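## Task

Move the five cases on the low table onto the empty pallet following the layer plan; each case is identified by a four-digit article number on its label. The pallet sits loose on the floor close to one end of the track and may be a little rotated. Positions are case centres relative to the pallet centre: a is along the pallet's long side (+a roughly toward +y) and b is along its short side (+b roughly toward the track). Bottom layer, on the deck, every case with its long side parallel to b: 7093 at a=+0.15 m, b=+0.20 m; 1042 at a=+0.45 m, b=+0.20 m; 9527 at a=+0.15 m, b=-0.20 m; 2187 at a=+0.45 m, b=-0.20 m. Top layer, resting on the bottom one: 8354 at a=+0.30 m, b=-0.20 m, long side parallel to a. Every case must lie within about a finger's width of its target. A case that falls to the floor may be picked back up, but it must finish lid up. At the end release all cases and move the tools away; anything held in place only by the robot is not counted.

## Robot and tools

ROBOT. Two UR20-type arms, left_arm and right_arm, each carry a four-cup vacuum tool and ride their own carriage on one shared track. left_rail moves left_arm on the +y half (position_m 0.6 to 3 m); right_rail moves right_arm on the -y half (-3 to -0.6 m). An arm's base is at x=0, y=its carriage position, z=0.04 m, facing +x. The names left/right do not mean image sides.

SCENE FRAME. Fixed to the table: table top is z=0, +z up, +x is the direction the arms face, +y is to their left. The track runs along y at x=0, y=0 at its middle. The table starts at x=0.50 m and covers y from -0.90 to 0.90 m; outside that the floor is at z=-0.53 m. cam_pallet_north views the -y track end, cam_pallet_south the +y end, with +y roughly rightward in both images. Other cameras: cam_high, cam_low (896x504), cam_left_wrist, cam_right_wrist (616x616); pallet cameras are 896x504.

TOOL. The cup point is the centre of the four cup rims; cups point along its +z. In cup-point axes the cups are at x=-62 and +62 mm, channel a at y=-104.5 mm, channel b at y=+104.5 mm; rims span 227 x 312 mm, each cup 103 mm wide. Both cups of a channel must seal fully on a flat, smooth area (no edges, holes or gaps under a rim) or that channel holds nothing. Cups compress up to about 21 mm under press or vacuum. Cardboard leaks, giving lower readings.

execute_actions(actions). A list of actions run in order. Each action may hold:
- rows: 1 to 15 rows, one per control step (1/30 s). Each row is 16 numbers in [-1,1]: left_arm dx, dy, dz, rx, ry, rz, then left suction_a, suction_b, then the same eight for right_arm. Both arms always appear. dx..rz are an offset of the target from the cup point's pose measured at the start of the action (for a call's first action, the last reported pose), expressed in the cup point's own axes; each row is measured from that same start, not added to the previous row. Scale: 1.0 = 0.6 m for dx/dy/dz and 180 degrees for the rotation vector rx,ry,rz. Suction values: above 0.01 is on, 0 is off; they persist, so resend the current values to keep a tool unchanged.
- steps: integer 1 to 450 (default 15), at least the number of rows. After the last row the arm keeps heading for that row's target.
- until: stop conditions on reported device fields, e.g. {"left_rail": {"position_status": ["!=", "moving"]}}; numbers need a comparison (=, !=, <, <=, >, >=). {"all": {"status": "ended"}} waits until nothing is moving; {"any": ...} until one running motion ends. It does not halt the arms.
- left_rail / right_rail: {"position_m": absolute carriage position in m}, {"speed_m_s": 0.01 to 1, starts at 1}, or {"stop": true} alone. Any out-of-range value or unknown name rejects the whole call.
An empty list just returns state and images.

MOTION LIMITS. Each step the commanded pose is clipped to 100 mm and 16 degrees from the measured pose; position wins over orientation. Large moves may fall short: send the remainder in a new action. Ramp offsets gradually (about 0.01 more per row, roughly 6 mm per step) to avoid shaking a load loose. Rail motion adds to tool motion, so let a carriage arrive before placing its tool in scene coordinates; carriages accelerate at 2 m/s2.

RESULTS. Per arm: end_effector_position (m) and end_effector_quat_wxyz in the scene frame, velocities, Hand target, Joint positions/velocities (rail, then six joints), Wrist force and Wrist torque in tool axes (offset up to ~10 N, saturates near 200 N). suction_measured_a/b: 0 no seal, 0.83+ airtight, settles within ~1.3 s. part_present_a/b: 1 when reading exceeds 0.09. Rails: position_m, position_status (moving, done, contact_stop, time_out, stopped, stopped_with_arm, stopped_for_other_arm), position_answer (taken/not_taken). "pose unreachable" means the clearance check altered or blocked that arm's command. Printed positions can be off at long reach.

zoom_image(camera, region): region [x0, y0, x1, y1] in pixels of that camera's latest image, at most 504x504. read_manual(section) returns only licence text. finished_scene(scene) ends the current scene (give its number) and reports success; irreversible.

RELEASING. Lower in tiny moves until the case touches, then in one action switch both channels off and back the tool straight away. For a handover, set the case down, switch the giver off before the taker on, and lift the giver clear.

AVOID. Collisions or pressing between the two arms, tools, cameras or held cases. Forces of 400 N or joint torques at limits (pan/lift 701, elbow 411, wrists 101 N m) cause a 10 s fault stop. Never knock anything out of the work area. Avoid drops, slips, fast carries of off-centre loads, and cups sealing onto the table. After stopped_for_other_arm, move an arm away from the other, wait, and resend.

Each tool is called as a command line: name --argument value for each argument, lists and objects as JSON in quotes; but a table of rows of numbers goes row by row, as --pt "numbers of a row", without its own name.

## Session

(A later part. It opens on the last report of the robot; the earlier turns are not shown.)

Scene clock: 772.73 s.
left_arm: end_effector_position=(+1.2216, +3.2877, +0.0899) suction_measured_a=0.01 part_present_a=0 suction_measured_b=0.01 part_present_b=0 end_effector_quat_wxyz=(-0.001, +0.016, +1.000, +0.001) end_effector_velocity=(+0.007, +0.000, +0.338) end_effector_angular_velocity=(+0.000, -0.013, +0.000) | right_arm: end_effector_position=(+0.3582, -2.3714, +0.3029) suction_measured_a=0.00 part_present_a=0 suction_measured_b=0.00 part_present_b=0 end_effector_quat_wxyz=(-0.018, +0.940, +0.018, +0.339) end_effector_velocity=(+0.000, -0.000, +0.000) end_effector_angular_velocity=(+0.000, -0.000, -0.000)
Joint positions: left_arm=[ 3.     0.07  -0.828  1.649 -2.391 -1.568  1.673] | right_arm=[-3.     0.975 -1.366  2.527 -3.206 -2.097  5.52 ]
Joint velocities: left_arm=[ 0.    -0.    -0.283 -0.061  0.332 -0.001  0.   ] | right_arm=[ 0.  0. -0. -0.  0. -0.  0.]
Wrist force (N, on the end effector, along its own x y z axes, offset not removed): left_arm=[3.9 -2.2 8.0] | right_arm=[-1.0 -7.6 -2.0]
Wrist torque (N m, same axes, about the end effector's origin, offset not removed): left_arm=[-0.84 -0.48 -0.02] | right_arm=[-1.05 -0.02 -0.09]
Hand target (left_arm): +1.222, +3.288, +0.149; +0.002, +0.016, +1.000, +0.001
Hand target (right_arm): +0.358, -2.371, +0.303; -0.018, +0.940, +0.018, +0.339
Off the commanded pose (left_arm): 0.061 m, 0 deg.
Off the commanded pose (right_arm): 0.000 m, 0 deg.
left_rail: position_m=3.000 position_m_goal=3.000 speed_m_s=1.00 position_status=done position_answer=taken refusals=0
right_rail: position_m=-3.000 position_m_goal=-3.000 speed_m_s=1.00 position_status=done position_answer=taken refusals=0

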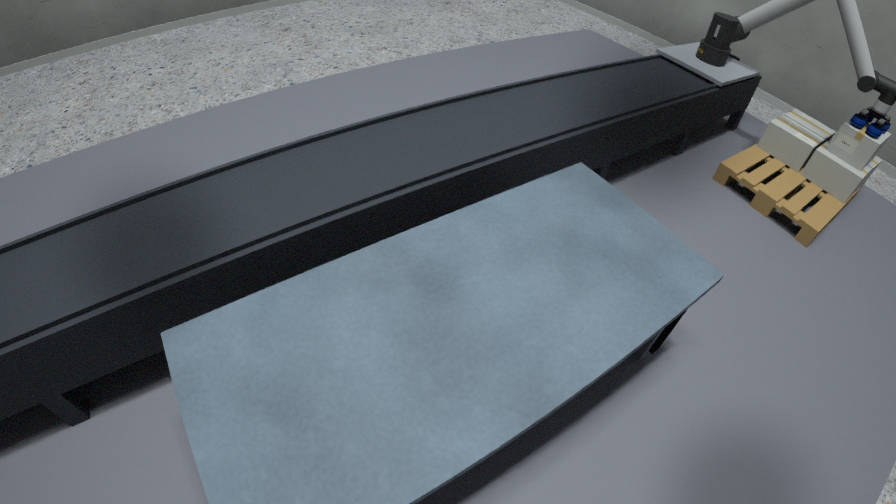

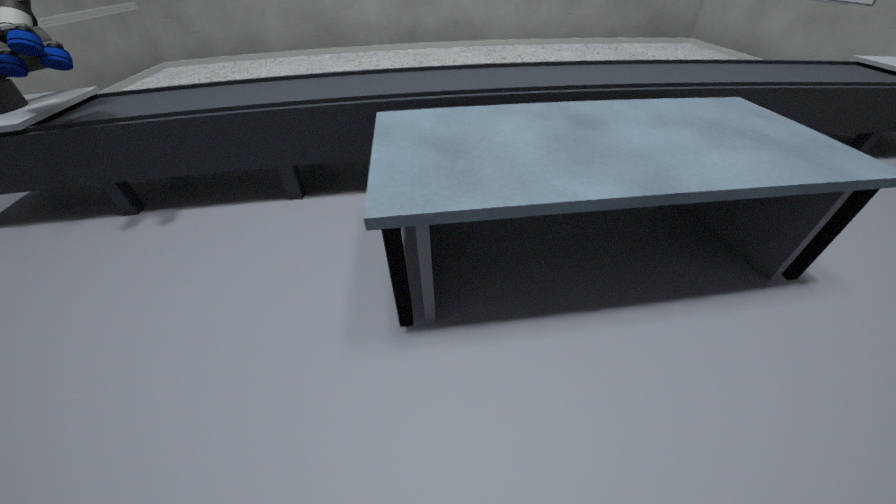

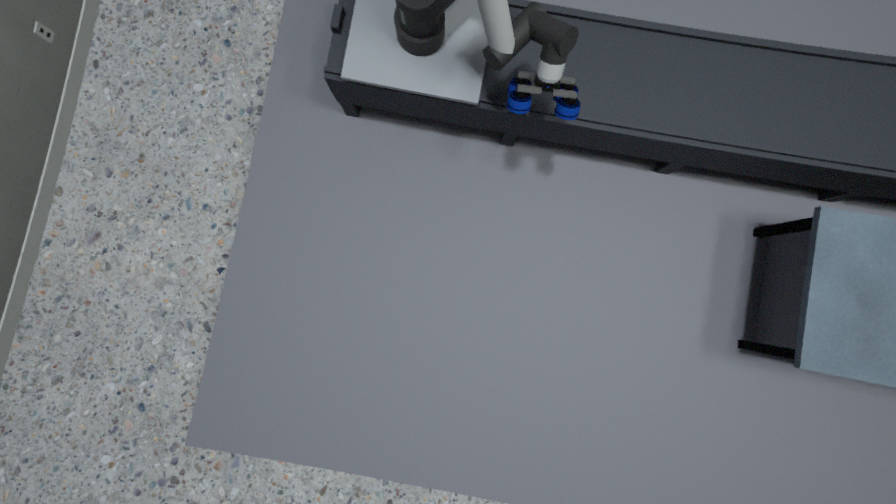

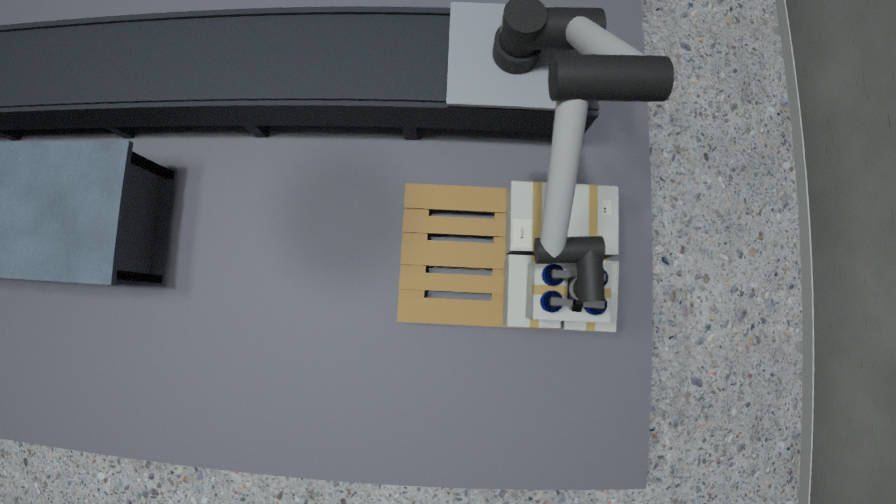

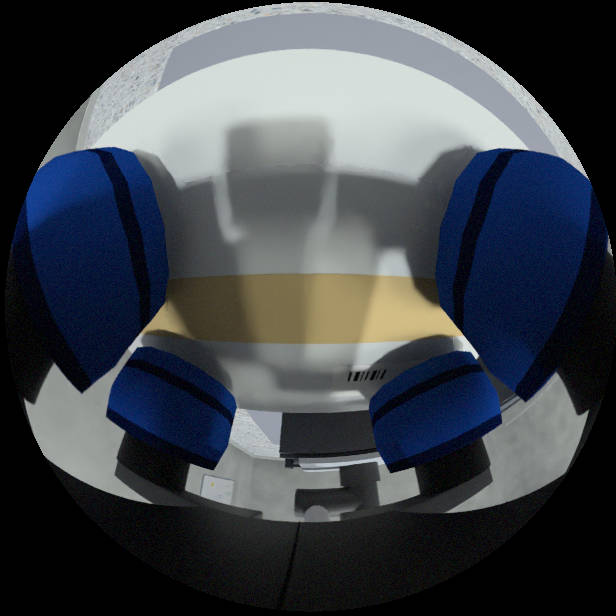

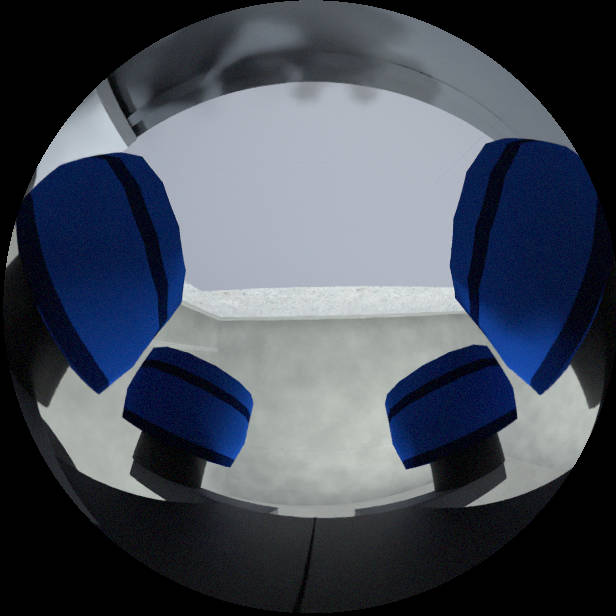

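execute_actions --actions '[{"left_rail":{"position_m":2.0},"steps":1}]'

Scene clock: 775.10 s.
left_arm: end_effector_position=(+1.2222, +3.2879, +0.1489) suction_measured_a=0.01 part_present_a=0 suction_measured_b=0.01 part_present_b=0 end_effector_quat_wxyz=(+0.002, +0.016, +1.000, +0.001) end_effector_velocity=(+0.000, +0.000, +0.000) end_effector_angular_velocity=(-0.000, +0.000, -0.000) | right_arm: end_effector_position=(+0.3582, -2.3714, +0.3029) suction_measured_a=0.00 part_present_a=0 suction_measured_b=0.00 part_present_b=0 end_effector_quat_wxyz=(-0.018, +0.940, +0.018, +0.339) end_effector_velocity=(+0.000, -0.000, +0.000) end_effector_angular_velocity=(-0.000, -0.000, +0.000)
Joint positions: left_arm=[ 3.     0.07  -0.877  1.638 -2.335 -1.568  1.673] | right_arm=[-3.     0.975 -1.366  2.527 -3.206 -2.097  5.52 ]
Joint velocities: left_arm=[ 0.  0. -0. -0.  0. -0.  0.] | right_arm=[ 0. -0. -0.  0.  0.  0. -0.]
Wrist force (N, on the end effector, along its own x y z axes, offset not removed): left_arm=[2.4 -3.6 2.6] | right_arm=[-6.4 -2.4 -1.4]
Wrist torque (N m, same axes, about the end effector's origin, offset not removed): left_arm=[-1.11 -0.29 -0.07] | right_arm=[-0.15 0.75 -0.08]
Hand target (left_arm): +1.222, +3.285, +0.151; +0.001, +0.016, +1.000, +0.001
Hand target (right_arm): +0.358, -2.371, +0.303; -0.018, +0.940, +0.018, +0.339
Off the commanded pose (left_arm): 0.002 m, 0 deg.
Off the commanded pose (right_arm): 0.000 m, 0 deg.
left_rail: position_m=3.000 position_m_goal=2.000 speed_m_s=1.00 position_status=moving position_answer=taken refusals=0
right_rail: position_m=-3.000 position_m_goal=-3.000 speed_m_s=1.00 position_status=done position_answer=taken refusals=0

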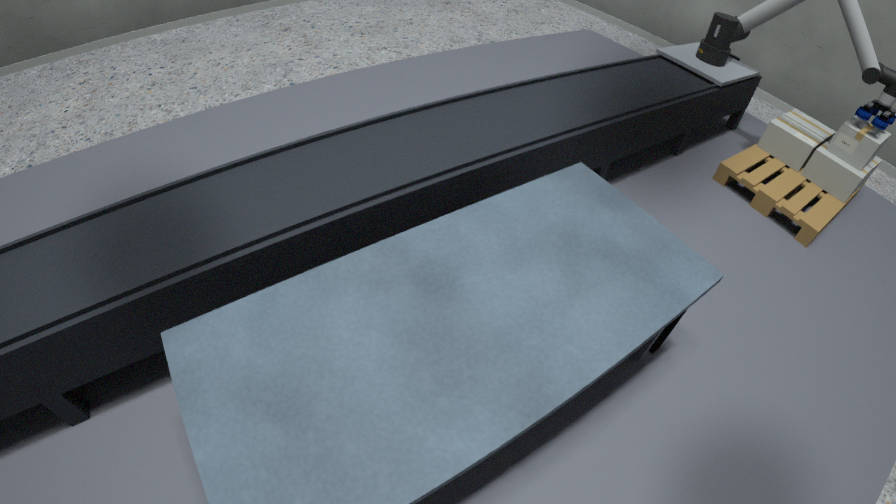

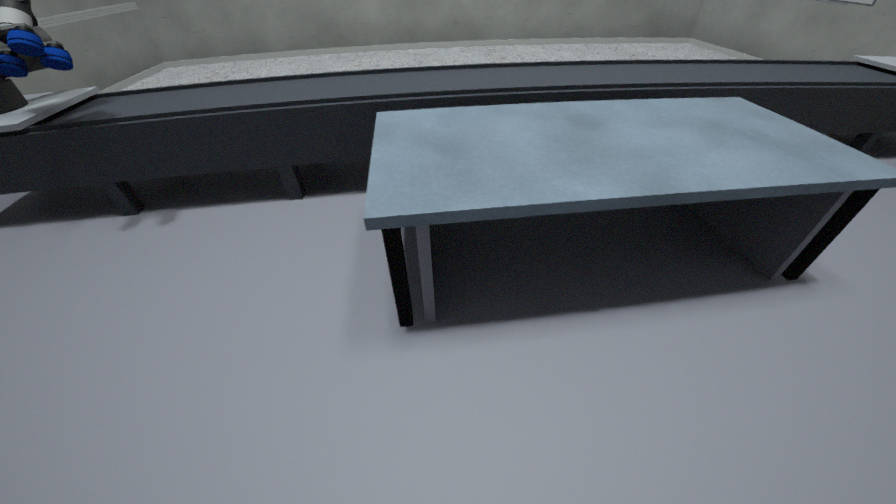

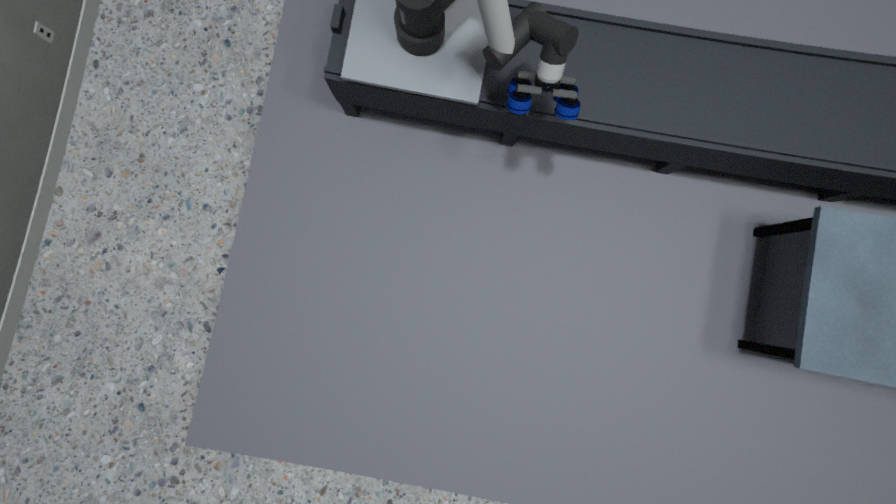

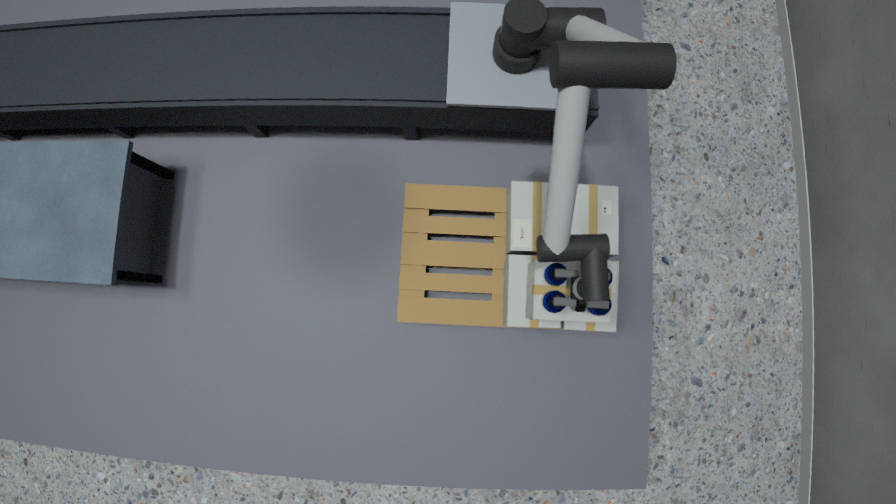

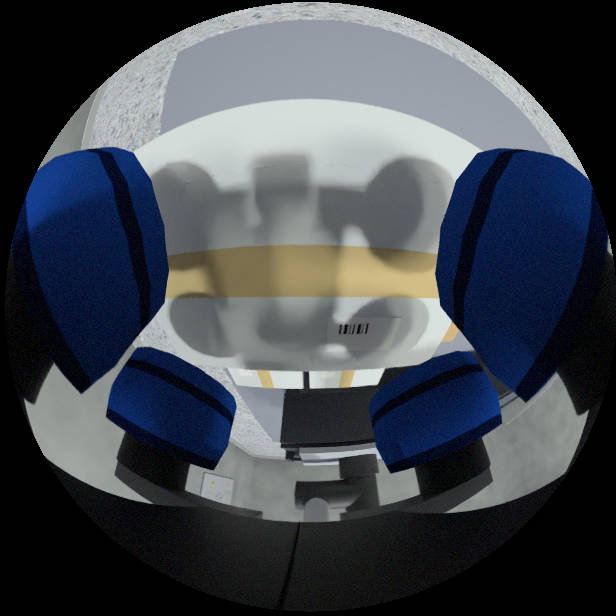

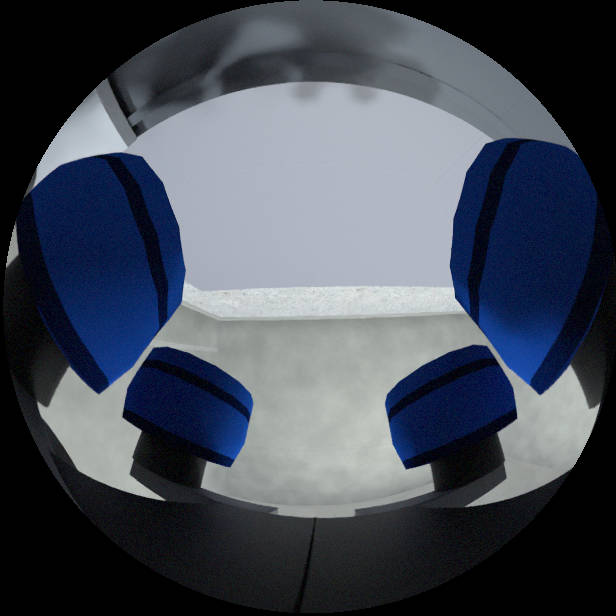

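execute_actions --actions '[]'

Scene clock: 778.07 s.
left_arm: end_effector_position=(+1.2223, +2.2875, +0.1508) suction_measured_a=0.01 part_present_a=0 suction_measured_b=0.01 part_present_b=0 end_effector_quat_wxyz=(+0.001, +0.016, +1.000, +0.001) end_effector_velocity=(+0.000, -0.000, +0.000) end_effector_angular_velocity=(-0.000, -0.000, -0.000) | right_arm: end_effector_position=(+0.3582, -2.3714, +0.3029) suction_measured_a=0.00 part_present_a=0 suction_measured_b=0.00 part_present_b=0 end_effector_quat_wxyz=(-0.018, +0.940, +0.018, +0.339) end_effector_velocity=(+0.000, -0.000, -0.000) end_effector_angular_velocity=(-0.000, +0.000, +0.000)
Joint positions: left_arm=[ 2.     0.07  -0.878  1.636 -2.33  -1.568  1.673] | right_arm=[-3.     0.975 -1.366  2.527 -3.206 -2.097  5.52 ]
Joint velocities: left_arm=[ 0. -0. -0.  0. -0. -0.  0.] | right_arm=[ 0. -0.  0.  0. -0.  0. -0.]
Wrist force (N, on the end effector, along its own x y z axes, offset not removed): left_arm=[1.3 1.2 -8.0] | right_arm=[-2.2 -0.7 -1.9]
Wrist torque (N m, same axes, about the end effector's origin, offset not removed): left_arm=[-0.39 -0.10 -0.08] | right_arm=[0.00 0.26 -0.06]
Hand target (left_arm): +1.222, +2.288, +0.151; +0.001, +0.016, +1.000, +0.001
Hand target (right_arm): +0.358, -2.371, +0.303; -0.018, +0.940, +0.018, +0.339
Off the commanded pose (left_arm): 0.000 m, 0 deg.
Off the commanded pose (right_arm): 0.000 m, 0 deg.
left_rail: position_m=2.000 position_m_goal=2.000 speed_m_s=1.00 position_status=done position_answer=taken refusals=0
right_rail: position_m=-3.000 position_m_goal=-3.000 speed_m_s=1.00 position_status=done position_answer=taken refusals=0

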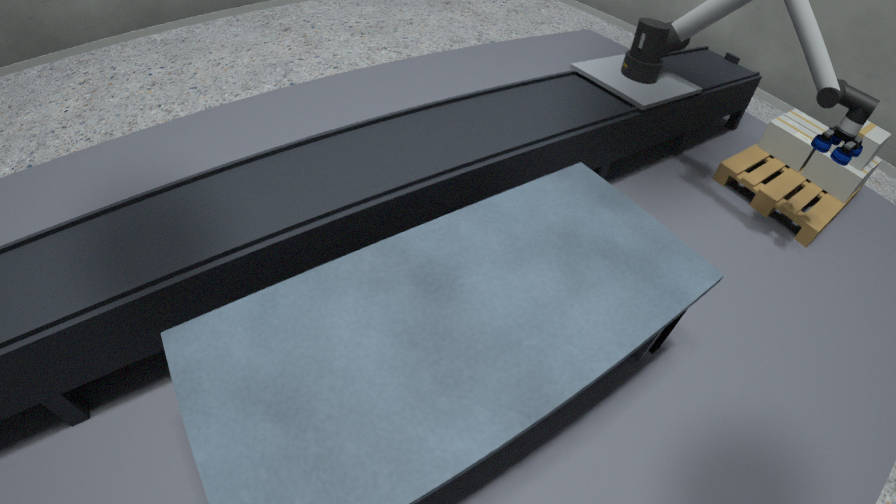

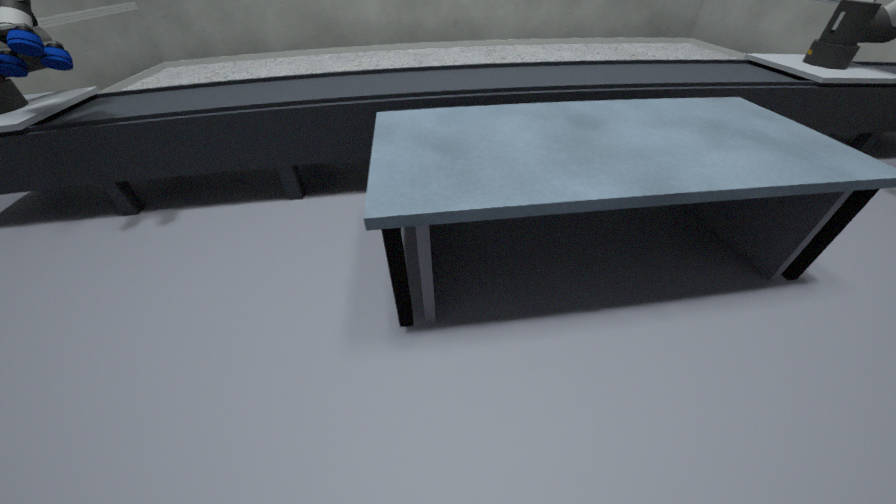

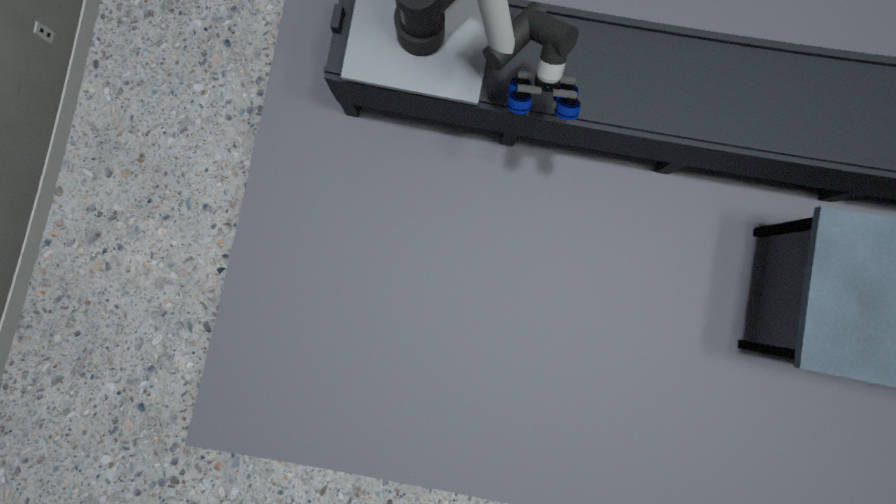

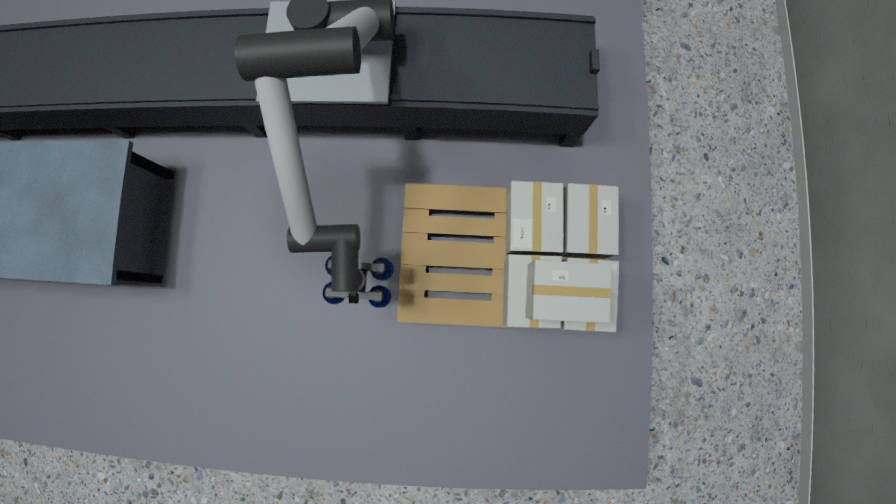

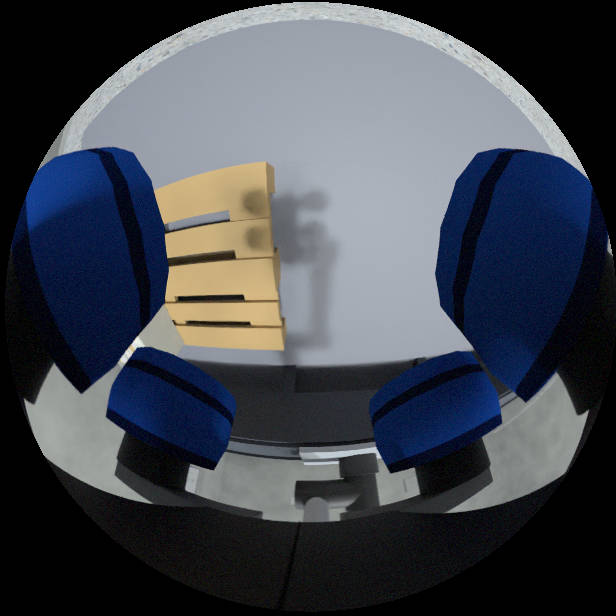

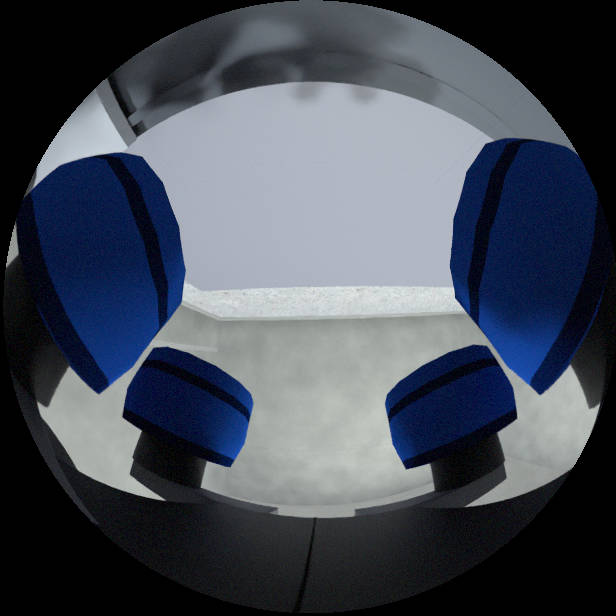

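zoom_image --camera "cam_pallet_south" --region '[480, 165, 640, 345]'

Region (480, 165, 640, 345) of cam_pallet_south's 896x504 image, scaled by 2.800, with more detail than that image has.

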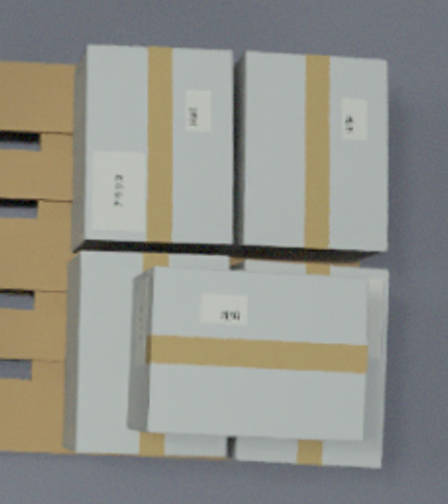

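zoom_image --camera "cam_pallet_south" --region '[500, 175, 630, 265]'

zoom_image --camera "cam_pallet_south" --region '[500, 250, 630, 340]'

Region (500, 175, 630, 265) of cam_pallet_south's 896x504 image, scaled by 3.877, with more detail than that image has; it fills the top 349 rows of this view, and the rest is white.

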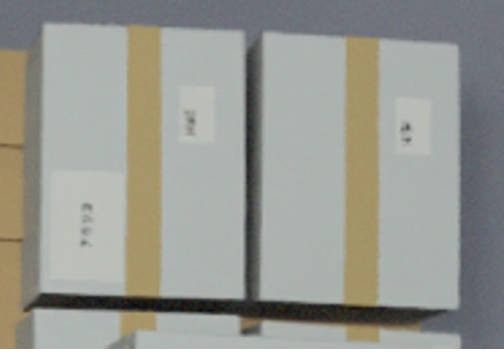

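Region (500, 250, 630, 340) of cam_pallet_south's 896x504 image, scaled by 3.877, with more detail than that image has; it fills the top 349 rows of this view, and the rest is white.

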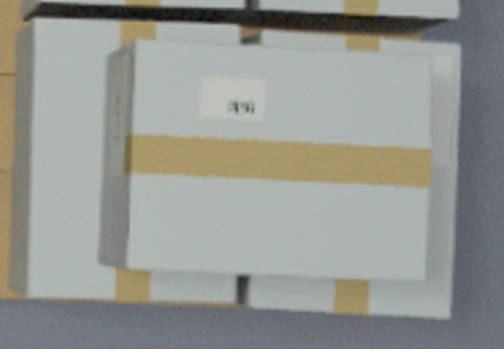

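finished_scene --scene 2

The scene is finished: the task was done.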